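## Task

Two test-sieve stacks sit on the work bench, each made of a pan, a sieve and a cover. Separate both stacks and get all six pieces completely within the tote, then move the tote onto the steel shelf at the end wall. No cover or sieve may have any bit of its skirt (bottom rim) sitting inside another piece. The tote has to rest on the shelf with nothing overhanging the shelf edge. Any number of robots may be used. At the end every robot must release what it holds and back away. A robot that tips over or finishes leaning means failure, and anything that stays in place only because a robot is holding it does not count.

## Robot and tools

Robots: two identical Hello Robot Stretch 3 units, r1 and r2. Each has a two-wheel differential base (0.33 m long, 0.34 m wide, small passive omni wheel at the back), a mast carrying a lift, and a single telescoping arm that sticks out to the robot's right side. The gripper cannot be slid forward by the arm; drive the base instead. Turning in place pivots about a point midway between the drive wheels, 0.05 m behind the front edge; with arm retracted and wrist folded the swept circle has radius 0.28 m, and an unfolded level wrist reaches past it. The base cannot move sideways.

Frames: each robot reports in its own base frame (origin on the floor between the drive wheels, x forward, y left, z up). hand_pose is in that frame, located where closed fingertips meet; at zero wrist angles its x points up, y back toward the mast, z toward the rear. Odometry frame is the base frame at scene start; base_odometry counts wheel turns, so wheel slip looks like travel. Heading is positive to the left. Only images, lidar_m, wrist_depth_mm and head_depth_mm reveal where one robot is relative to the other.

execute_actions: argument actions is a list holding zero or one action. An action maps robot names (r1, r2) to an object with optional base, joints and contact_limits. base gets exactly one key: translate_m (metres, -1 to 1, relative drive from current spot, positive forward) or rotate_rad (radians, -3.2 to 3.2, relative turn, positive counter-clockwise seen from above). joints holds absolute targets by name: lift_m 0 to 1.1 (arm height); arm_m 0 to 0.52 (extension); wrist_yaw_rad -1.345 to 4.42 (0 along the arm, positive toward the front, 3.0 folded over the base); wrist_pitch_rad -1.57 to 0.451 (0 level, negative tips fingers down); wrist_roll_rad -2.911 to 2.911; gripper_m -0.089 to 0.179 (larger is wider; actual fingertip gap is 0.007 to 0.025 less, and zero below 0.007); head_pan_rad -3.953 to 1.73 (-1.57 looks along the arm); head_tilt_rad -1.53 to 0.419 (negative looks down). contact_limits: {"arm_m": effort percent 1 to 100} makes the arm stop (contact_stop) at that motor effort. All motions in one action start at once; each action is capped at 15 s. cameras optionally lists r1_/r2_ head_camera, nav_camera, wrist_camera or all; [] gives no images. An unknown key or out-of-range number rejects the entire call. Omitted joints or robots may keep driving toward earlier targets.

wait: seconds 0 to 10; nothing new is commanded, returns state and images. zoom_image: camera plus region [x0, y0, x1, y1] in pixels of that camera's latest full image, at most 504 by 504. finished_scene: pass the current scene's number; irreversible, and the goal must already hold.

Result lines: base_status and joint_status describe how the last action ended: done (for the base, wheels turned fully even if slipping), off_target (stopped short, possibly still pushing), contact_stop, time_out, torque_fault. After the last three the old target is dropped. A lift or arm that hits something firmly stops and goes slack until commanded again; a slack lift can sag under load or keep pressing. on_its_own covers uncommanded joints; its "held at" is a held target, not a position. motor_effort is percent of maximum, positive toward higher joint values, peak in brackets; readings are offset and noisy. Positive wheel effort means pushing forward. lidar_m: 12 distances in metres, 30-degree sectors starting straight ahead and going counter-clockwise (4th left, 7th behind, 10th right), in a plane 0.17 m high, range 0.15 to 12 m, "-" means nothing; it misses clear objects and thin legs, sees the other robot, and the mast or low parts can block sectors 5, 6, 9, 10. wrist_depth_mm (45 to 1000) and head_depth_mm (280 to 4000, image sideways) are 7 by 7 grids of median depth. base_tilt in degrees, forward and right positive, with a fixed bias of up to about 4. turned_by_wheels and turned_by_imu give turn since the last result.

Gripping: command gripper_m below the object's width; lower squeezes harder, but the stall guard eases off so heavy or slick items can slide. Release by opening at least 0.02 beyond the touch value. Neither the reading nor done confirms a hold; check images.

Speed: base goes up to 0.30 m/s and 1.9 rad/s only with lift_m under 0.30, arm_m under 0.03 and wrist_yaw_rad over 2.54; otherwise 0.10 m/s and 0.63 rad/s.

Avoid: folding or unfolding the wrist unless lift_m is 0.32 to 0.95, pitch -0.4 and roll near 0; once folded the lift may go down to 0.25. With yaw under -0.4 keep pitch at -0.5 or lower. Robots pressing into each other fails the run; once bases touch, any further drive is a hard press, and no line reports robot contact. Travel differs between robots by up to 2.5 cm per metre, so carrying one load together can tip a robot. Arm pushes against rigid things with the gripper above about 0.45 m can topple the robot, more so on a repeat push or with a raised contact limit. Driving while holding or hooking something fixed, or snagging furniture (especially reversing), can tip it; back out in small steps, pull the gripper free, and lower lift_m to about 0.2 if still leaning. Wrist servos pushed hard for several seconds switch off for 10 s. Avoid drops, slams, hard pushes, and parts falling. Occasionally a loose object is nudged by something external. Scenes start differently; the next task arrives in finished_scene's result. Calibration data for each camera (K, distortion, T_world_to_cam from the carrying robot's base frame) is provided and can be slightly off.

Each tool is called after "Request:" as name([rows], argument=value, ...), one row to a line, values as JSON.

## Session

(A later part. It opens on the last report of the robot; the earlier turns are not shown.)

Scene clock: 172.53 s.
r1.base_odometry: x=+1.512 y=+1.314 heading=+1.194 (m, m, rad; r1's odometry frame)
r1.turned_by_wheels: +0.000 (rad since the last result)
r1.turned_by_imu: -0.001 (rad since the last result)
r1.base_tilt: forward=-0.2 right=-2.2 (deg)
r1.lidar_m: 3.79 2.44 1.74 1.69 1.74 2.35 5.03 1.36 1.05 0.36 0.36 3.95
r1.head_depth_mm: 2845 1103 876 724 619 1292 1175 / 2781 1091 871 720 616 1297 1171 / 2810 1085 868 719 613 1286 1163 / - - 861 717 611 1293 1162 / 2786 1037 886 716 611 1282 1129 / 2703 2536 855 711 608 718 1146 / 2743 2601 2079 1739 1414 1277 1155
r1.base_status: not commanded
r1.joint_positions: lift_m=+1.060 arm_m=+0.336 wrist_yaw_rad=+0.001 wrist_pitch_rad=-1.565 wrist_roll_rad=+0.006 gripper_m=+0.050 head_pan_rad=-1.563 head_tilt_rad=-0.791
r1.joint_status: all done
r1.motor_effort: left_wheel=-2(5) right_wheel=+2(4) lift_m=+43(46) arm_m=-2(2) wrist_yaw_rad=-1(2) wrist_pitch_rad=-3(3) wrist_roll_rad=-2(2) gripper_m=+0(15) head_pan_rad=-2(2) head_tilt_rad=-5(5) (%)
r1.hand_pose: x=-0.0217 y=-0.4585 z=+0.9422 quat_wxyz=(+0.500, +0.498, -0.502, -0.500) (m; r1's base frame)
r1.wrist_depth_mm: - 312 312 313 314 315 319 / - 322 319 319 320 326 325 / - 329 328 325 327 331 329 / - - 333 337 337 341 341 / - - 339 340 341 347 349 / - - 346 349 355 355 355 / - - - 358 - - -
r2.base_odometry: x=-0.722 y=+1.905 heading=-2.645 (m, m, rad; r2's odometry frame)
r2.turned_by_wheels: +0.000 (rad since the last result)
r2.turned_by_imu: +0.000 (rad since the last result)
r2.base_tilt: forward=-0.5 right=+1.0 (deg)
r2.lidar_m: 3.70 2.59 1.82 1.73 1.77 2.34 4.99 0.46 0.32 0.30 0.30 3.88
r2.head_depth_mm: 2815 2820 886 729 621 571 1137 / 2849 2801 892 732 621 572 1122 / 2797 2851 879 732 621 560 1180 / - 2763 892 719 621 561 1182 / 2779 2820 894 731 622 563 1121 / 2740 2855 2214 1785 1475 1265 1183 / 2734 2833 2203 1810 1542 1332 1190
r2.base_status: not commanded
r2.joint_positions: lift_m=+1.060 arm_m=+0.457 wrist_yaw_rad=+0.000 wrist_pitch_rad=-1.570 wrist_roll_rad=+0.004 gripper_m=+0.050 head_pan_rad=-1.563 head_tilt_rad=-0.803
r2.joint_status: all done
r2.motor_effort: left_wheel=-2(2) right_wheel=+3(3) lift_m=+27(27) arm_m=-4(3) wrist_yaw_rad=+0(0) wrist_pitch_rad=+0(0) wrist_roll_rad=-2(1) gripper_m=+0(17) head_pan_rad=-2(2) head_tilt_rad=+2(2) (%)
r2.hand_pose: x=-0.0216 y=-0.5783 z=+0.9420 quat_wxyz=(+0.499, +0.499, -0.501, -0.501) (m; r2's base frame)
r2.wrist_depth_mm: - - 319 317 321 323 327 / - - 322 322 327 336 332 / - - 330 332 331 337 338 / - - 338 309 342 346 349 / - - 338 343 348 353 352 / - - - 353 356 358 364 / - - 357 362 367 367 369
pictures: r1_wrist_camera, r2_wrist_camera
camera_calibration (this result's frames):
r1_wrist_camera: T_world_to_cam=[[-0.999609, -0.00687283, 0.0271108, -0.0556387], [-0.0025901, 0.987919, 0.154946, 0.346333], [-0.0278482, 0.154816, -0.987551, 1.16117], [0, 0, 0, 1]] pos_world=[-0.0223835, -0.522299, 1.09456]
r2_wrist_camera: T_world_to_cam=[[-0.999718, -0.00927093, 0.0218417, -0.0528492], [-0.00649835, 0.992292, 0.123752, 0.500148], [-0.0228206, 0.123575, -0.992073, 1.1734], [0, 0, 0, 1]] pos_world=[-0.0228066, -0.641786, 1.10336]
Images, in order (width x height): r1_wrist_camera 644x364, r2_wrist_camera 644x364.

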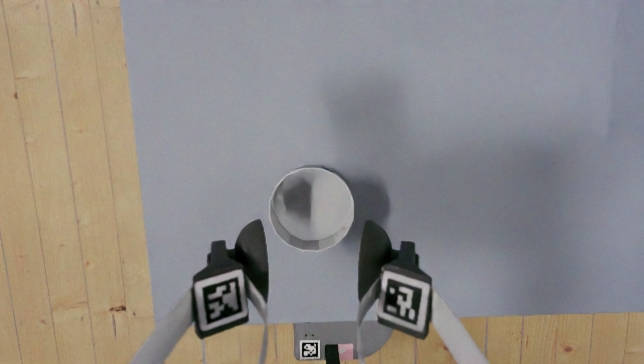

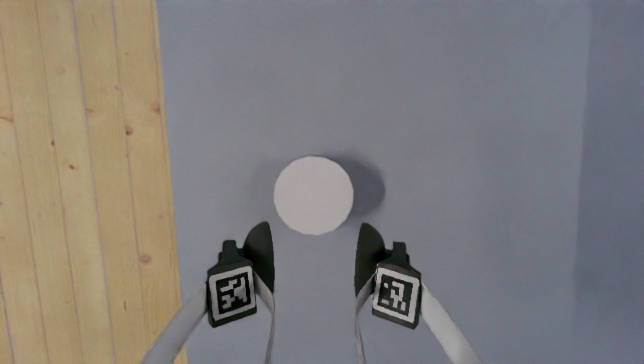

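Request:
execute_actions([
  {"r1":{"joints":{"gripper_m":0.12}},"r2":{"joints":{"gripper_m":0.12}}},
], cameras=[])

Request:
execute_actions([
  {"r1":{"joints":{"lift_m":0.898}},"r2":{"joints":{"lift_m":0.895}}},
], cameras=["r1_wrist_camera","r2_wrist_camera"])

Request:
execute_actions([
  {"r1":{"joints":{"gripper_m":-0.01}},"r2":{"joints":{"gripper_m":-0.01}}},
], cameras=[])

Request:
execute_actions([
  {"r1":{"joints":{"lift_m":0.915}},"r2":{"joints":{"lift_m":0.912}}},
], cameras=["r1_wrist_camera","r2_wrist_camera"])

Scene clock: 175.13 s.
r1.base_odometry: x=+1.512 y=+1.314 heading=+1.194 (m, m, rad; r1's odometry frame)
r1.turned_by_wheels: +0.000 (rad since the last result)
r1.turned_by_imu: -0.001 (rad since the last result)
r1.base_tilt: forward=-0.1 right=-2.3 (deg)
r1.lidar_m: 3.76 2.45 1.74 1.69 1.75 2.35 5.02 1.36 1.04 0.36 0.36 3.96
r1.head_depth_mm: 2812 1099 874 724 618 1297 1177 / 2806 1093 870 722 618 1293 1169 / 2790 1070 888 720 613 1296 1161 / - - 862 718 611 1281 1163 / 2714 1057 874 713 611 1284 1123 / 2772 2509 878 710 610 720 1144 / 2710 2598 2080 1732 1420 1275 1156
r1.base_status: not commanded
r1.joint_positions: lift_m=+1.060 arm_m=+0.336 wrist_yaw_rad=+0.001 wrist_pitch_rad=-1.565 wrist_roll_rad=+0.006 gripper_m=+0.120 head_pan_rad=-1.563 head_tilt_rad=-0.791
r1.joint_status: all done
r1.motor_effort: left_wheel=-1(2) right_wheel=+2(2) lift_m=+43(43) arm_m=-2(2) wrist_yaw_rad=-2(2) wrist_pitch_rad=-3(4) wrist_roll_rad=-2(2) gripper_m=+2(86) head_pan_rad=-3(2) head_tilt_rad=-5(5) (%)
r1.hand_pose: x=-0.0217 y=-0.4585 z=+0.9422 quat_wxyz=(+0.500, +0.498, -0.502, -0.500) (m; r1's base frame)
r1.wrist_depth_mm: - 311 311 313 315 316 314 / - 319 318 318 321 322 325 / - 327 325 328 328 334 330 / - - 330 334 337 336 339 / - - 341 338 341 344 347 / - - 350 351 354 356 357 / - - - 358 - - -
r2.base_odometry: x=-0.722 y=+1.905 heading=-2.645 (m, m, rad; r2's odometry frame)
r2.turned_by_wheels: +0.000 (rad since the last result)
r2.turned_by_imu: +0.000 (rad since the last result)
r2.base_tilt: forward=-0.5 right=+1.0 (deg)
r2.lidar_m: 3.69 2.59 1.82 1.73 1.78 2.35 4.99 0.46 0.32 0.30 0.30 3.90
r2.head_depth_mm: 2852 2811 887 731 619 570 1141 / 2829 2803 889 730 621 569 1124 / 2801 2816 878 733 621 560 1177 / - 2745 889 715 622 560 1181 / 2734 2847 881 733 623 560 1119 / 2729 2866 2222 1750 1472 1262 1179 / 2740 2866 2206 1822 1542 1340 1189
r2.base_status: not commanded
r2.joint_positions: lift_m=+1.060 arm_m=+0.457 wrist_yaw_rad=+0.000 wrist_pitch_rad=-1.570 wrist_roll_rad=+0.004 gripper_m=+0.120 head_pan_rad=-1.563 head_tilt_rad=-0.803
r2.joint_status: all done
r2.motor_effort: left_wheel=-2(2) right_wheel=+3(3) lift_m=+27(27) arm_m=-4(4) wrist_yaw_rad=+0(0) wrist_pitch_rad=+1(0) wrist_roll_rad=-1(1) gripper_m=+0(82) head_pan_rad=-3(2) head_tilt_rad=+2(2) (%)
r2.hand_pose: x=-0.0216 y=-0.5783 z=+0.9420 quat_wxyz=(+0.499, +0.499, -0.501, -0.501) (m; r2's base frame)
r2.wrist_depth_mm: - - 313 319 320 320 328 / - - 319 327 328 332 328 / - - 330 330 336 337 339 / - - 337 306 342 340 348 / - - 343 343 347 352 355 / - - 347 354 352 357 366 / - - 356 358 365 368 369
pictures: none
No camera images: the call's "cameras" was empty. Leave "cameras" out to get every camera's image.

Scene clock: 177.50 s.
r1.base_odometry: x=+1.512 y=+1.314 heading=+1.194 (m, m, rad; r1's odometry frame)
r1.turned_by_wheels: +0.000 (rad since the last result)
r1.turned_by_imu: -0.001 (rad since the last result)
r1.base_tilt: forward=-0.1 right=-2.3 (deg)
r1.lidar_m: 3.77 2.45 1.74 1.69 1.74 2.35 5.02 1.37 1.05 0.36 0.36 3.94
r1.head_depth_mm: 2833 2803 - - 594 1296 1173 / 2757 - 857 720 616 1292 1174 / 2749 - 843 728 615 1297 1166 / 2684 - - 685 611 1290 1157 / 2786 1076 858 716 611 1289 1126 / 2759 2508 857 708 608 721 1140 / 2725 2585 2054 1718 1436 1278 1152
r1.base_status: not commanded
r1.joint_positions: lift_m=+0.898 arm_m=+0.336 wrist_yaw_rad=+0.001 wrist_pitch_rad=-1.565 wrist_roll_rad=+0.006 gripper_m=+0.120 head_pan_rad=-1.563 head_tilt_rad=-0.791
r1.joint_status: all done
r1.motor_effort: left_wheel=-1(1) right_wheel=+2(1) lift_m=+31(41) arm_m=-2(2) wrist_yaw_rad=-2(2) wrist_pitch_rad=-3(3) wrist_roll_rad=-2(2) gripper_m=-1(1) head_pan_rad=-3(2) head_tilt_rad=-5(5) (%)
r1.hand_pose: x=-0.0217 y=-0.4585 z=+0.7805 quat_wxyz=(+0.500, +0.498, -0.502, -0.500) (m; r1's base frame)
r1.wrist_depth_mm: 160 161 163 162 163 165 164 / 164 165 166 165 167 168 169 / 167 169 168 170 171 171 172 / 171 172 173 173 174 175 177 / 175 175 176 175 178 179 181 / 179 - 180 180 181 184 186 / 182 186 184 176 188 190 188
r2.base_odometry: x=-0.722 y=+1.905 heading=-2.645 (m, m, rad; r2's odometry frame)
r2.turned_by_wheels: +0.000 (rad since the last result)
r2.turned_by_imu: +0.000 (rad since the last result)
r2.base_tilt: forward=-0.5 right=+1.1 (deg)
r2.lidar_m: 3.71 2.59 1.82 1.73 1.77 2.34 5.01 0.46 0.32 0.30 0.31 3.92
r2.head_depth_mm: 2818 2925 - 713 608 570 1137 / 2742 - 866 732 623 571 1120 / 2705 1057 865 718 621 560 1175 / 2750 2842 840 715 622 562 1182 / 2777 2862 895 733 622 561 1127 / 2776 2829 2214 1764 1470 1265 1169 / 2720 2827 2218 1829 1548 1335 1185
r2.base_status: not commanded
r2.joint_positions: lift_m=+0.896 arm_m=+0.457 wrist_yaw_rad=+0.000 wrist_pitch_rad=-1.572 wrist_roll_rad=+0.004 gripper_m=+0.120 head_pan_rad=-1.563 head_tilt_rad=-0.803
r2.joint_status: lift_m contact_stop (moved -0.164 of -0.165)
r2.on_its_own: lift_m is slack since a contact_stop, until your next command for it
r2.motor_effort: left_wheel=-2(2) right_wheel=+4(3) lift_m=+19(22) arm_m=-3(4) wrist_yaw_rad=-1(0) wrist_pitch_rad=+1(2) wrist_roll_rad=-2(1) gripper_m=-1(1) head_pan_rad=-2(3) head_tilt_rad=+2(2) (%)
r2.hand_pose: x=-0.0216 y=-0.5778 z=+0.7785 quat_wxyz=(+0.499, +0.499, -0.500, -0.502) (m; r2's base frame)
r2.wrist_depth_mm: 161 162 163 165 165 166 168 / 165 165 166 167 169 170 171 / 168 168 170 171 171 174 176 / 172 171 172 143 175 177 179 / 176 175 175 145 179 181 182 / 996 179 179 148 182 185 187 / 954 184 183 186 186 190 189
pictures: r1_wrist_camera, r2_wrist_camera
camera_calibration (this result's frames):
r1_wrist_camera: T_world_to_cam=[[-0.999609, -0.00687299, 0.0271108, -0.0512568], [-0.00259026, 0.987919, 0.154947, 0.371377], [-0.0278482, 0.154816, -0.987551, 1.00155], [0, 0, 0, 1]] pos_world=[-0.0223835, -0.522298, 0.932924]
r2_wrist_camera: T_world_to_cam=[[-0.999718, -0.00930896, 0.0218251, -0.0492836], [-0.00649747, 0.99207, 0.125521, 0.518418], [-0.0228205, 0.125343, -0.991851, 1.01202], [0, 0, 0, 1]] pos_world=[-0.0228066, -0.641616, 0.939776]
Images, in order (width x height): r1_wrist_camera 644x364, r2_wrist_camera 644x364.

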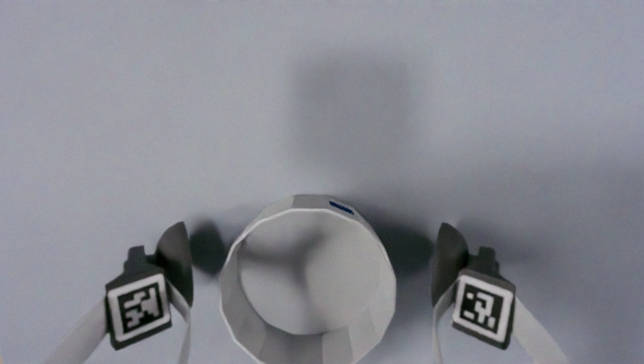

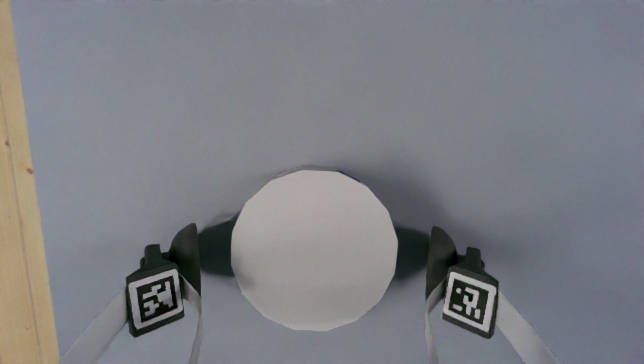

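not run: a stop came earlier in this reply.

not run: a stop came earlier in this reply.

Request:
execute_actions([
  {"r1":{"joints":{"arm_m":0.32},"base":{"translate_m":0.003}},"r2":{"joints":{"gripper_m":-0.01,"lift_m":0.897}}},
], cameras=["r1_wrist_camera"])

Request:
execute_actions([
  {"r1":{"joints":{"gripper_m":-0.01}},"r2":{"joints":{"lift_m":0.912}}},
], cameras=["r2_wrist_camera"])

Request:
execute_actions([
  {"r1":{"joints":{"lift_m":0.915}},"r2":{"joints":{"lift_m":0.95}}},
], cameras=["r1_wrist_camera","r2_wrist_camera"])

Scene clock: 180.50 s.
r1.base_odometry: x=+1.513 y=+1.316 heading=+1.194 (m, m, rad; r1's odometry frame)
r1.turned_by_wheels: +0.000 (rad since the last result)
r1.turned_by_imu: -0.001 (rad since the last result)
r1.base_tilt: forward=-0.1 right=-2.2 (deg)
r1.lidar_m: 3.77 2.44 1.75 1.69 1.74 2.34 5.03 1.36 1.05 0.36 0.36 3.95
r1.head_depth_mm: 2838 2794 - - 598 1297 1172 / 2817 - 858 723 618 1288 1176 / 2726 - 831 730 614 1292 1169 / 2745 - - 677 610 1280 1164 / 2766 1072 860 715 610 1286 1127 / 2749 2532 875 710 608 721 1142 / 2727 2606 2075 1717 1431 1266 1157
r1.base_status: done
r1.joint_positions: lift_m=+0.898 arm_m=+0.320 wrist_yaw_rad=+0.001 wrist_pitch_rad=-1.565 wrist_roll_rad=+0.006 gripper_m=+0.120 head_pan_rad=-1.563 head_tilt_rad=-0.791
r1.joint_status: all done
r1.motor_effort: left_wheel=+0(4) right_wheel=+2(5) lift_m=+32(32) arm_m=-2(3) wrist_yaw_rad=-2(2) wrist_pitch_rad=-3(3) wrist_roll_rad=-2(2) gripper_m=+1(0) head_pan_rad=-3(2) head_tilt_rad=-5(6) (%)
r1.hand_pose: x=-0.0217 y=-0.4425 z=+0.7805 quat_wxyz=(+0.500, +0.498, -0.502, -0.500) (m; r1's base frame)
r1.wrist_depth_mm: 161 161 162 162 163 164 165 / 164 164 165 167 168 167 168 / 169 168 169 170 171 172 172 / 171 172 172 172 175 176 176 / 175 177 176 175 177 180 181 / 178 - 179 179 182 184 185 / 184 185 185 171 188 189 189
r2.base_odometry: x=-0.722 y=+1.905 heading=-2.645 (m, m, rad; r2's odometry frame)
r2.turned_by_wheels: +0.000 (rad since the last result)
r2.turned_by_imu: +0.001 (rad since the last result)
r2.base_tilt: forward=-0.5 right=+1.0 (deg)
r2.lidar_m: 3.71 2.59 1.82 1.73 1.78 2.34 4.99 0.46 0.32 0.30 0.31 3.92
r2.head_depth_mm: 2826 2935 - 713 607 571 1134 / 2734 - 865 730 621 571 1124 / 2698 1056 870 715 620 561 1176 / 2756 2836 839 717 623 560 1178 / 2744 2853 896 735 622 561 1122 / 2790 2853 2243 1776 1475 1261 1181 / 2697 2847 2228 1821 1542 1345 1183
r2.base_status: not commanded
r2.joint_positions: lift_m=+0.898 arm_m=+0.457 wrist_yaw_rad=+0.000 wrist_pitch_rad=-1.576 wrist_roll_rad=+0.003 gripper_m=-0.006 head_pan_rad=-1.563 head_tilt_rad=-0.803
r2.joint_status: all done
r2.motor_effort: left_wheel=+0(2) right_wheel=+0(4) lift_m=+10(21) arm_m=-4(4) wrist_yaw_rad=+1(1) wrist_pitch_rad=+3(4) wrist_roll_rad=-1(1) gripper_m=-13(100) head_pan_rad=-3(2) head_tilt_rad=+2(2) (%)
r2.hand_pose: x=-0.0216 y=-0.5767 z=+0.7802 quat_wxyz=(+0.498, +0.501, -0.499, -0.502) (m; r2's base frame)
r2.wrist_depth_mm: 161 161 162 164 165 167 168 / 165 165 166 167 169 172 172 / 168 168 169 171 172 174 175 / 172 172 174 137 175 177 179 / 176 176 138 138 180 182 183 / 953 180 139 140 141 186 187 / 951 183 185 187 188 191 191
pictures: r1_wrist_camera
camera_calibration (this result's frames):
r1_wrist_camera: T_world_to_cam=[[-0.999609, -0.00687312, 0.0271108, -0.0511469], [-0.00259038, 0.987919, 0.154947, 0.355575], [-0.0278482, 0.154816, -0.987551, 0.99907], [0, 0, 0, 1]] pos_world=[-0.0223835, -0.506303, 0.932924]
Images, in order (width x height): r1_wrist_camera 644x364.

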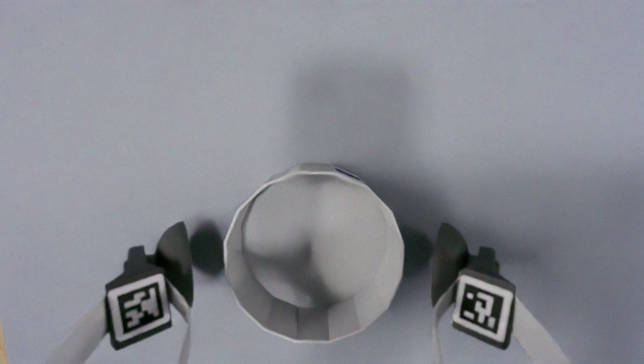

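Scene clock: 182.30 s.
r1.base_odometry: x=+1.513 y=+1.316 heading=+1.194 (m, m, rad; r1's odometry frame)
r1.turned_by_wheels: +0.000 (rad since the last result)
r1.turned_by_imu: +0.000 (rad since the last result)
r1.base_tilt: forward=-0.1 right=-2.2 (deg)
r1.lidar_m: 3.78 2.44 1.74 1.69 1.74 2.34 5.03 1.37 1.05 0.36 0.36 3.94
r1.head_depth_mm: 2794 2794 - - 599 1297 1173 / 2814 - 855 721 618 1292 1167 / 2743 - 830 719 614 1286 1168 / 2765 - - 673 612 1281 1167 / 2742 1077 857 714 609 1283 1126 / 2715 2494 878 710 610 724 1144 / 2708 2587 2074 1729 1427 1281 1159
r1.base_status: not commanded
r1.joint_positions: lift_m=+0.898 arm_m=+0.320 wrist_yaw_rad=+0.001 wrist_pitch_rad=-1.567 wrist_roll_rad=+0.006 gripper_m=-0.008 head_pan_rad=-1.563 head_tilt_rad=-0.791
r1.joint_status: all done
r1.motor_effort: left_wheel=-1(1) right_wheel=+2(2) lift_m=+32(32) arm_m=-2(2) wrist_yaw_rad=-2(1) wrist_pitch_rad=-2(3) wrist_roll_rad=-2(2) gripper_m=-39(100) head_pan_rad=-2(3) head_tilt_rad=-5(5) (%)
r1.hand_pose: x=-0.0217 y=-0.4421 z=+0.7805 quat_wxyz=(+0.500, +0.498, -0.502, -0.500) (m; r1's base frame)
r1.wrist_depth_mm: 161 161 161 163 164 164 165 / 164 165 165 166 167 168 169 / 167 167 169 170 171 171 173 / 170 171 171 169 175 175 176 / 176 175 172 172 177 180 180 / 179 180 167 176 159 184 185 / 183 185 185 169 188 189 190
r2.base_odometry: x=-0.722 y=+1.905 heading=-2.645 (m, m, rad; r2's odometry frame)
r2.turned_by_wheels: +0.000 (rad since the last result)
r2.turned_by_imu: +0.000 (rad since the last result)
r2.base_tilt: forward=-0.5 right=+1.0 (deg)
r2.lidar_m: 3.70 2.58 1.82 1.73 1.78 2.35 5.00 0.46 0.32 0.30 0.30 3.91
r2.head_depth_mm: 2843 - - 719 619 569 1138 / 2746 1059 888 735 620 571 1119 / 2680 1056 867 714 622 561 1175 / 2701 2813 845 714 621 561 1186 / 2749 2844 900 735 621 561 1127 / 2761 2864 2214 1775 1485 1263 1180 / 2745 2834 2222 1818 1540 1337 1177
r2.base_status: not commanded
r2.joint_positions: lift_m=+0.912 arm_m=+0.457 wrist_yaw_rad=+0.000 wrist_pitch_rad=-1.571 wrist_roll_rad=+0.003 gripper_m=+0.003 head_pan_rad=-1.563 head_tilt_rad=-0.803
r2.joint_status: all done
r2.on_its_own: gripper_m is held at +0.001, not at your -0.010, by its stall guard, which is still easing
r2.motor_effort: left_wheel=-1(1) right_wheel=+2(2) lift_m=+27(28) arm_m=-3(4) wrist_yaw_rad=+0(0) wrist_pitch_rad=+1(3) wrist_roll_rad=-1(1) gripper_m=-32(35) head_pan_rad=-3(2) head_tilt_rad=+2(1) (%)
r2.hand_pose: x=-0.0216 y=-0.5780 z=+0.7940 quat_wxyz=(+0.499, +0.499, -0.500, -0.501) (m; r2's base frame)
r2.wrist_depth_mm: 175 174 176 177 178 180 182 / 178 178 179 180 183 183 186 / 924 182 184 184 186 188 189 / 922 185 187 137 189 192 193 / 976 189 138 139 193 196 196 / 976 192 139 140 141 200 201 / 984 198 200 201 202 204 207
pictures: r2_wrist_camera
camera_calibration (this result's frames):
r2_wrist_camera: T_world_to_cam=[[-0.999706, -0.0105989, 0.0218301, -0.0503719], [-0.00779346, 0.992151, 0.124806, 0.517242], [-0.0229816, 0.124599, -0.991941, 1.02702], [0, 0, 0, 1]] pos_world=[-0.0227236, -0.641681, 0.955284]
Images, in order (width x height): r2_wrist_camera 644x364.

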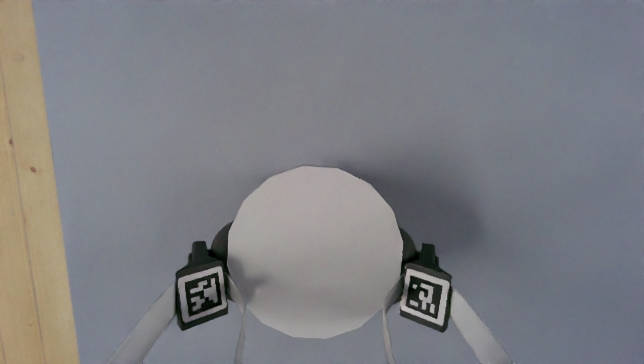

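Scene clock: 183.47 s.
r1.base_odometry: x=+1.513 y=+1.316 heading=+1.194 (m, m, rad; r1's odometry frame)
r1.turned_by_wheels: +0.000 (rad since the last result)
r1.turned_by_imu: +0.000 (rad since the last result)
r1.base_tilt: forward=-0.1 right=-2.3 (deg)
r1.lidar_m: 3.78 2.45 1.74 1.69 1.74 2.35 5.03 1.37 1.05 0.36 0.36 3.94
r1.head_depth_mm: 2792 2789 - - 607 1300 1172 / 2774 - 844 721 615 1281 1167 / 2687 - 842 737 614 1281 1161 / 2741 - - 656 600 1291 1162 / 2747 1077 862 722 609 1281 1122 / 2724 2539 877 710 608 724 1141 / 2730 2601 2088 1733 1431 1272 1157
r1.base_status: not commanded
r1.joint_positions: lift_m=+0.915 arm_m=+0.320 wrist_yaw_rad=+0.001 wrist_pitch_rad=-1.567 wrist_roll_rad=+0.006 gripper_m=+0.000 head_pan_rad=-1.563 head_tilt_rad=-0.791
r1.joint_status: all done
r1.on_its_own: gripper_m is held at -0.002, not at your -0.010, by its stall guard, which is still easing
r1.motor_effort: left_wheel=-1(1) right_wheel=+2(2) lift_m=+44(50) arm_m=-2(2) wrist_yaw_rad=-2(2) wrist_pitch_rad=-2(2) wrist_roll_rad=-2(2) gripper_m=-31(39) head_pan_rad=-2(2) head_tilt_rad=-5(5) (%)
r1.hand_pose: x=-0.0217 y=-0.4421 z=+0.7972 quat_wxyz=(+0.500, +0.498, -0.502, -0.500) (m; r1's base frame)
r1.wrist_depth_mm: 175 176 178 178 179 179 180 / 180 179 180 182 183 184 186 / 183 185 186 186 187 187 189 / 188 189 189 169 192 192 194 / 192 193 173 172 193 197 197 / 199 197 167 177 159 202 201 / 203 202 203 170 205 206 207
r2.base_odometry: x=-0.722 y=+1.905 heading=-2.645 (m, m, rad; r2's odometry frame)
r2.turned_by_wheels: +0.000 (rad since the last result)
r2.turned_by_imu: +0.000 (rad since the last result)
r2.base_tilt: forward=-0.6 right=+1.1 (deg)
r2.lidar_m: 3.71 2.59 1.82 1.73 1.77 2.34 5.00 0.46 0.32 0.30 0.31 3.91
r2.head_depth_mm: 2739 - 860 731 620 571 1137 / - 2833 893 731 619 570 1120 / - 2832 897 730 620 561 1172 / 2791 2931 881 714 620 563 1176 / 2772 2858 896 736 622 561 1121 / 2773 2817 2220 1763 1476 1264 1184 / 2737 2816 2188 1832 1534 1335 1180
r2.base_status: not commanded
r2.joint_positions: lift_m=+0.950 arm_m=+0.457 wrist_yaw_rad=+0.000 wrist_pitch_rad=-1.570 wrist_roll_rad=+0.003 gripper_m=+0.010 head_pan_rad=-1.563 head_tilt_rad=-0.803
r2.joint_status: all done
r2.on_its_own: gripper_m is held at +0.008, not at your -0.010, by its stall guard, which is still easing
r2.motor_effort: left_wheel=-1(1) right_wheel=+2(2) lift_m=+27(28) arm_m=-4(3) wrist_yaw_rad=-1(0) wrist_pitch_rad=+1(1) wrist_roll_rad=-1(0) gripper_m=-29(32) head_pan_rad=-2(3) head_tilt_rad=+1(2) (%)
r2.hand_pose: x=-0.0216 y=-0.5782 z=+0.8320 quat_wxyz=(+0.499, +0.499, -0.500, -0.501) (m; r2's base frame)
r2.wrist_depth_mm: 941 210 212 214 216 217 219 / 942 215 216 218 219 222 223 / 981 218 220 222 225 227 229 / 976 223 225 137 229 230 230 / - 230 138 138 232 233 239 / - 232 139 140 140 240 241 / - 240 239 244 245 246 249
pictures: r1_wrist_camera, r2_wrist_camera
camera_calibration (this result's frames):
r1_wrist_camera: T_world_to_cam=[[-0.999609, -0.00691664, 0.0271015, -0.0516074], [-0.00258756, 0.987655, 0.156622, 0.351113], [-0.0278502, 0.156491, -0.987287, 1.01596], [0, 0, 0, 1]] pos_world=[-0.0223839, -0.506125, 0.949453]
r2_wrist_camera: T_world_to_cam=[[-0.999706, -0.0105802, 0.0218396, -0.0512005], [-0.00779438, 0.992262, 0.123914, 0.513537], [-0.0229817, 0.123708, -0.992053, 1.06429], [0, 0, 0, 1]] pos_world=[-0.0227235, -0.641766, 0.993314]
Images, in order (width x height): r1_wrist_camera 644x364, r2_wrist_camera 644x364.

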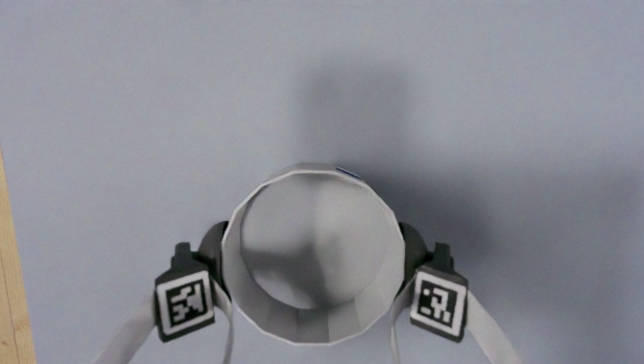

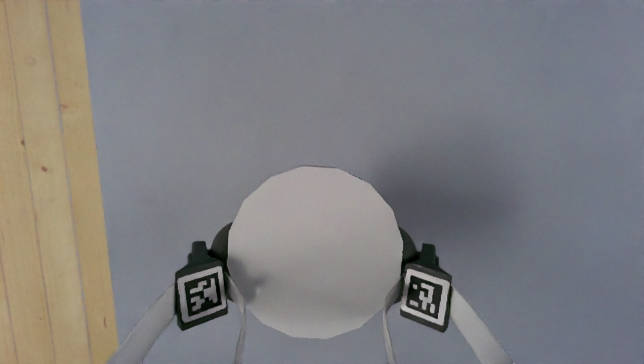

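Request:
execute_actions([
  {"r1":{"joints":{"lift_m":1.06}},"r2":{"joints":{"lift_m":1.06}}},
], cameras=[])

Request:
execute_actions([
  {"r1":{"base":{"translate_m":-0.539},"joints":{"wrist_roll_rad":1.57}},"r2":{"base":{"translate_m":-0.607},"joints":{"arm_m":0.52,"wrist_pitch_rad":-1.47}}},
], cameras=[])

Request:
execute_actions([
  {"r2":{"joints":{"lift_m":0.96}}},
], cameras=["r2_wrist_camera","r2_head_camera"])

Scene clock: 186.60 s.
r1.base_odometry: x=+1.513 y=+1.316 heading=+1.194 (m, m, rad; r1's odometry frame)
r1.turned_by_wheels: +0.000 (rad since the last result)
r1.turned_by_imu: -0.001 (rad since the last result)
r1.base_tilt: forward=-0.3 right=-2.3 (deg)
r1.lidar_m: 3.77 2.44 1.75 1.69 1.74 2.35 5.03 1.36 1.04 0.36 0.36 3.96
r1.head_depth_mm: 2816 1101 876 721 618 1294 1167 / 2792 1098 868 723 616 1289 1175 / 2793 1071 891 718 615 1279 1168 / - - 859 683 612 1290 1157 / 2766 1067 879 705 609 1290 1125 / 2755 2462 882 710 610 722 1144 / 2747 2590 2061 1737 1422 1275 1153
r1.base_status: not commanded
r1.joint_positions: lift_m=+1.060 arm_m=+0.320 wrist_yaw_rad=+0.001 wrist_pitch_rad=-1.567 wrist_roll_rad=+0.006 gripper_m=+0.015 head_pan_rad=-1.563 head_tilt_rad=-0.791
r1.joint_status: all done
r1.on_its_own: gripper_m is held at +0.013, not at your -0.010, by its stall guard, which is still easing
r1.motor_effort: left_wheel=-1(1) right_wheel=+3(1) lift_m=+44(43) arm_m=-2(2) wrist_yaw_rad=-2(2) wrist_pitch_rad=-2(2) wrist_roll_rad=-2(2) gripper_m=-30(34) head_pan_rad=-1(2) head_tilt_rad=-5(5) (%)
r1.hand_pose: x=-0.0217 y=-0.4421 z=+0.9422 quat_wxyz=(+0.500, +0.498, -0.502, -0.500) (m; r1's base frame)
r1.wrist_depth_mm: - 310 314 314 316 317 318 / - 323 317 317 323 325 326 / - 325 326 327 328 328 333 / - - 329 170 336 339 341 / - - 173 174 342 345 347 / - - 168 177 160 356 356 / - - - 163 - - -
r2.base_odometry: x=-0.722 y=+1.905 heading=-2.645 (m, m, rad; r2's odometry frame)
r2.turned_by_wheels: +0.000 (rad since the last result)
r2.turned_by_imu: +0.001 (rad since the last result)
r2.base_tilt: forward=-0.5 right=+0.9 (deg)
r2.lidar_m: 3.70 2.58 1.82 1.73 1.77 2.34 5.01 0.46 0.32 0.30 0.31 3.92
r2.head_depth_mm: 2852 2787 885 731 620 569 1132 / 2818 2837 893 732 620 570 1115 / 2806 2787 839 733 621 559 1173 / - 2728 817 733 621 559 1183 / 2770 2823 895 736 622 561 1124 / 2773 2858 2199 1776 1466 1266 1175 / 2748 2896 2230 1834 1539 1338 1185
r2.base_status: not commanded
r2.joint_positions: lift_m=+1.060 arm_m=+0.457 wrist_yaw_rad=+0.000 wrist_pitch_rad=-1.570 wrist_roll_rad=+0.003 gripper_m=+0.026 head_pan_rad=-1.563 head_tilt_rad=-0.803
r2.joint_status: all done
r2.on_its_own: gripper_m is held at +0.025, not at your -0.010, by its stall guard, which is still easing
r2.motor_effort: left_wheel=-1(1) right_wheel=+2(2) lift_m=+27(27) arm_m=-4(4) wrist_yaw_rad=+0(0) wrist_pitch_rad=+0(1) wrist_roll_rad=-1(1) gripper_m=-19(27) head_pan_rad=-2(2) head_tilt_rad=+2(1) (%)
r2.hand_pose: x=-0.0216 y=-0.5783 z=+0.9420 quat_wxyz=(+0.500, +0.499, -0.500, -0.501) (m; r2's base frame)
r2.wrist_depth_mm: - - 313 317 320 325 325 / - - 322 323 327 330 332 / - - 330 332 332 335 338 / - - 332 137 344 342 342 / - - 138 140 349 352 351 / - - 140 141 141 359 360 / - - 364 361 363 367 372
pictures: none
No camera images: the call's "cameras" was empty. Leave "cameras" out to get every camera's image.

Scene clock: 193.90 s.
r1.base_odometry: x=+1.314 y=+0.815 heading=+1.193 (m, m, rad; r1's odometry frame)
r1.turned_by_wheels: +0.000 (rad since the last result)
r1.turned_by_imu: +0.000 (rad since the last result)
r1.base_tilt: forward=-0.2 right=-2.3 (deg)
r1.lidar_m: 4.31 2.40 1.75 1.68 1.73 2.34 4.48 0.86 1.06 1.01 1.05 0.71
r1.head_depth_mm: 2801 1098 875 723 618 1324 1172 / 2844 1021 780 686 617 1312 1173 / 2771 931 855 683 616 1312 1166 / - - 702 683 614 1284 1162 / 2714 928 810 681 609 1297 1157 / 2767 1071 853 711 607 1275 1162 / 2716 1058 851 709 606 1283 1155
r1.base_status: done
r1.joint_positions: lift_m=+1.060 arm_m=+0.320 wrist_yaw_rad=+0.001 wrist_pitch_rad=-1.567 wrist_roll_rad=+1.562 gripper_m=+0.041 head_pan_rad=-1.563 head_tilt_rad=-0.791
r1.joint_status: all done
r1.on_its_own: gripper_m is held at +0.040, not at your -0.010, by its stall guard, which is not easing now
r1.motor_effort: left_wheel=-1(7) right_wheel=+2(2) lift_m=+44(44) arm_m=-2(2) wrist_yaw_rad=-2(2) wrist_pitch_rad=-2(2) wrist_roll_rad=+3(4) gripper_m=-19(31) head_pan_rad=-1(2) head_tilt_rad=-6(5) (%)
r1.hand_pose: x=-0.0216 y=-0.4418 z=+0.9422 quat_wxyz=(+0.004, +0.003, -0.708, -0.706) (m; r1's base frame)
r1.wrist_depth_mm: 300 303 309 310 313 - - / 300 298 316 320 319 - - / 321 322 322 327 329 - - / 330 309 247 172 333 - - / 333 337 177 176 340 - - / 266 266 169 180 166 - - / 356 359 358 171 360 - -
r2.base_odometry: x=-0.188 y=+2.194 heading=-2.645 (m, m, rad; r2's odometry frame)
r2.turned_by_wheels: +0.000 (rad since the last result)
r2.turned_by_imu: +0.001 (rad since the last result)
r2.base_tilt: forward=-0.5 right=+1.0 (deg)
r2.lidar_m: 4.31 2.54 1.79 1.70 1.74 2.30 4.42 0.51 0.36 0.34 0.35 0.46
r2.head_depth_mm: 2863 2824 890 733 620 1279 1138 / 2856 2802 795 680 621 1288 1143 / 2801 2851 856 680 620 1267 1117 / - 1158 867 675 622 1252 1140 / 2774 2854 849 680 623 1263 1145 / 2774 2821 874 713 623 1272 1129 / 2766 2844 894 734 623 574 1187
r2.base_status: done
r2.joint_positions: lift_m=+1.060 arm_m=+0.520 wrist_yaw_rad=+0.000 wrist_pitch_rad=-1.474 wrist_roll_rad=+0.003 gripper_m=+0.035 head_pan_rad=-1.563 head_tilt_rad=-0.803
r2.joint_status: all done
r2.on_its_own: gripper_m is held at +0.034, not at your -0.010, by its stall guard, which is not easing now
r2.motor_effort: left_wheel=-1(5) right_wheel=+2(3) lift_m=+27(27) arm_m=+5(6) wrist_yaw_rad=+0(1) wrist_pitch_rad=+2(4) wrist_roll_rad=-1(0) gripper_m=-18(23) head_pan_rad=-2(2) head_tilt_rad=+2(1) (%)
r2.hand_pose: x=-0.0216 y=-0.6655 z=+0.9408 quat_wxyz=(+0.523, +0.475, -0.524, -0.476) (m; r2's base frame)
r2.wrist_depth_mm: 326 266 321 328 294 344 344 / 328 268 327 335 323 343 347 / 329 289 313 315 313 340 348 / 328 281 334 139 334 346 346 / 334 276 139 140 256 344 354 / 334 335 141 141 142 348 349 / 334 335 337 341 315 355 354
pictures: none
No camera images: the call's "cameras" was empty. Leave "cameras" out to get every camera's image.

Scene clock: 195.63 s.
r1.base_odometry: x=+1.314 y=+0.815 heading=+1.193 (m, m, rad; r1's odometry frame)
r1.turned_by_wheels: +0.000 (rad since the last result)
r1.turned_by_imu: +0.000 (rad since the last result)
r1.base_tilt: forward=-0.2 right=-2.3 (deg)
r1.lidar_m: 4.32 2.40 1.75 1.68 1.73 2.34 4.48 0.86 1.06 1.02 1.05 0.71
r1.head_depth_mm: 2807 1098 877 723 618 1320 1176 / 2815 1020 779 688 615 1310 1175 / 2768 927 784 682 613 1314 1172 / - - 647 683 612 1290 1165 / 2679 929 806 680 611 1278 1168 / 2751 1072 853 713 609 1278 1158 / 2776 1064 847 708 607 1269 1154
r1.base_status: not commanded
r1.joint_positions: lift_m=+1.060 arm_m=+0.320 wrist_yaw_rad=+0.001 wrist_pitch_rad=-1.567 wrist_roll_rad=+1.562 gripper_m=+0.041 head_pan_rad=-1.563 head_tilt_rad=-0.791
r1.joint_status: not commanded
r1.on_its_own: gripper_m is held at +0.040, not at your -0.010, by its stall guard, which is not easing now
r1.motor_effort: left_wheel=-1(2) right_wheel=+2(2) lift_m=+44(44) arm_m=-3(2) wrist_yaw_rad=-1(2) wrist_pitch_rad=-2(2) wrist_roll_rad=+3(3) gripper_m=-20(20) head_pan_rad=-1(2) head_tilt_rad=-5(6) (%)
r1.hand_pose: x=-0.0216 y=-0.4418 z=+0.9422 quat_wxyz=(+0.004, +0.003, -0.708, -0.706) (m; r1's base frame)
r1.wrist_depth_mm: 300 308 310 314 314 - - / 301 297 317 317 323 - - / 322 320 323 320 328 - - / 329 312 246 172 336 - - / 336 340 176 176 338 - - / 266 267 169 180 166 - - / 357 358 359 171 365 - -
r2.base_odometry: x=-0.188 y=+2.194 heading=-2.645 (m, m, rad; r2's odometry frame)
r2.turned_by_wheels: +0.000 (rad since the last result)
r2.turned_by_imu: +0.000 (rad since the last result)
r2.base_tilt: forward=-0.4 right=+1.0 (deg)
r2.lidar_m: 4.30 2.55 1.79 1.70 1.74 2.30 4.41 0.51 0.36 0.34 0.35 0.46
r2.head_depth_mm: - - 865 733 621 1282 1139 / 2898 2843 790 680 620 1274 1135 / - 2796 848 680 621 1258 1126 / 2666 921 813 676 625 1256 1143 / 2760 2847 847 681 622 1263 1144 / 2817 2824 872 716 624 1263 1127 / 2723 2854 899 736 623 574 1177
r2.base_status: not commanded
r2.joint_positions: lift_m=+0.960 arm_m=+0.520 wrist_yaw_rad=+0.000 wrist_pitch_rad=-1.473 wrist_roll_rad=+0.003 gripper_m=+0.035 head_pan_rad=-1.563 head_tilt_rad=-0.803
r2.joint_status: all done
r2.on_its_own: gripper_m is held at +0.034, not at your -0.010, by its stall guard, which is not easing now
r2.motor_effort: left_wheel=-1(1) right_wheel=+2(3) lift_m=+12(23) arm_m=+5(5) wrist_yaw_rad=-1(0) wrist_pitch_rad=+2(2) wrist_roll_rad=-1(1) gripper_m=-20(19) head_pan_rad=-2(3) head_tilt_rad=+1(1) (%)
r2.hand_pose: x=-0.0216 y=-0.6656 z=+0.8418 quat_wxyz=(+0.523, +0.474, -0.524, -0.476) (m; r2's base frame)
r2.wrist_depth_mm: 157 210 231 235 237 170 243 / 157 203 215 214 217 173 244 / 156 207 216 236 239 174 244 / 156 220 236 139 240 178 247 / 152 215 140 140 240 179 246 / 150 200 141 142 142 178 250 / 151 198 216 220 226 168 250
pictures: r2_head_camera (sideways: a quarter turn clockwise sets it upright), r2_wrist_camera
camera_calibration (this result's frames):
r2_head_camera: T_world_to_cam=[[-0.009989, 0.694493, -0.71943, 0.953416], [0.999906, 0.000147769, -0.0137406, 0.0136518], [-0.00943647, -0.719499, -0.694429, 0.858425], [0, 0, 0, 1]] pos_world=[0.00397366, -0.0445064, 1.28222]
r2_wrist_camera: T_world_to_cam=[[-0.999705, -0.00848974, 0.0227675, -0.0517297], [-0.00787166, 0.999602, 0.0271008, 0.685422], [-0.0229885, 0.0269136, -0.999373, 1.02655], [0, 0, 0, 1]] pos_world=[-0.0227202, -0.713216, 1.00851]
Images, in order (width x height): r2_head_camera 896x504, r2_wrist_camera 644x364.

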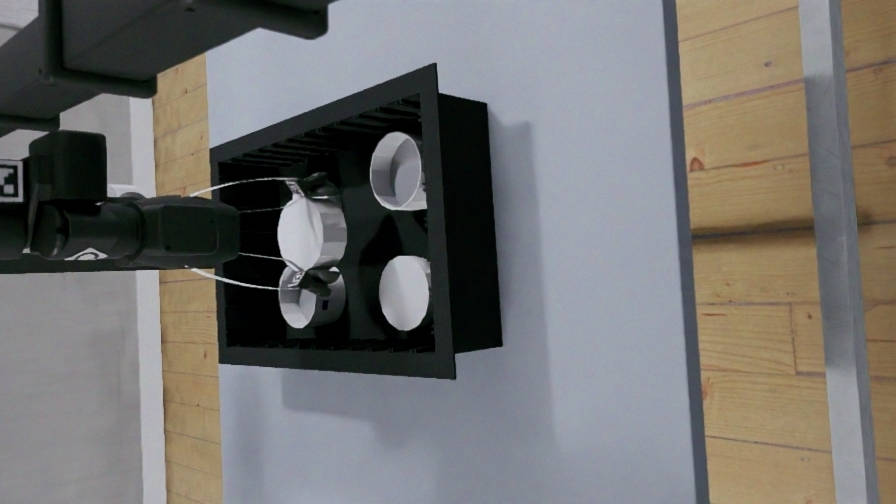

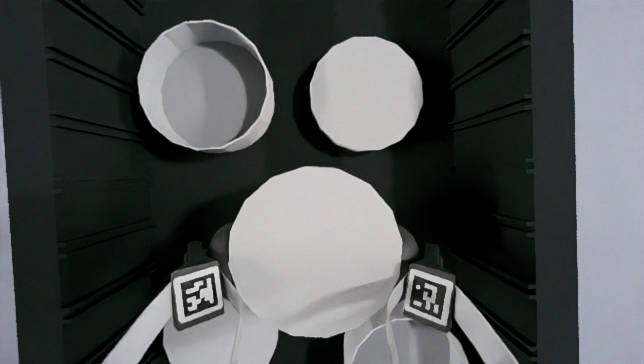

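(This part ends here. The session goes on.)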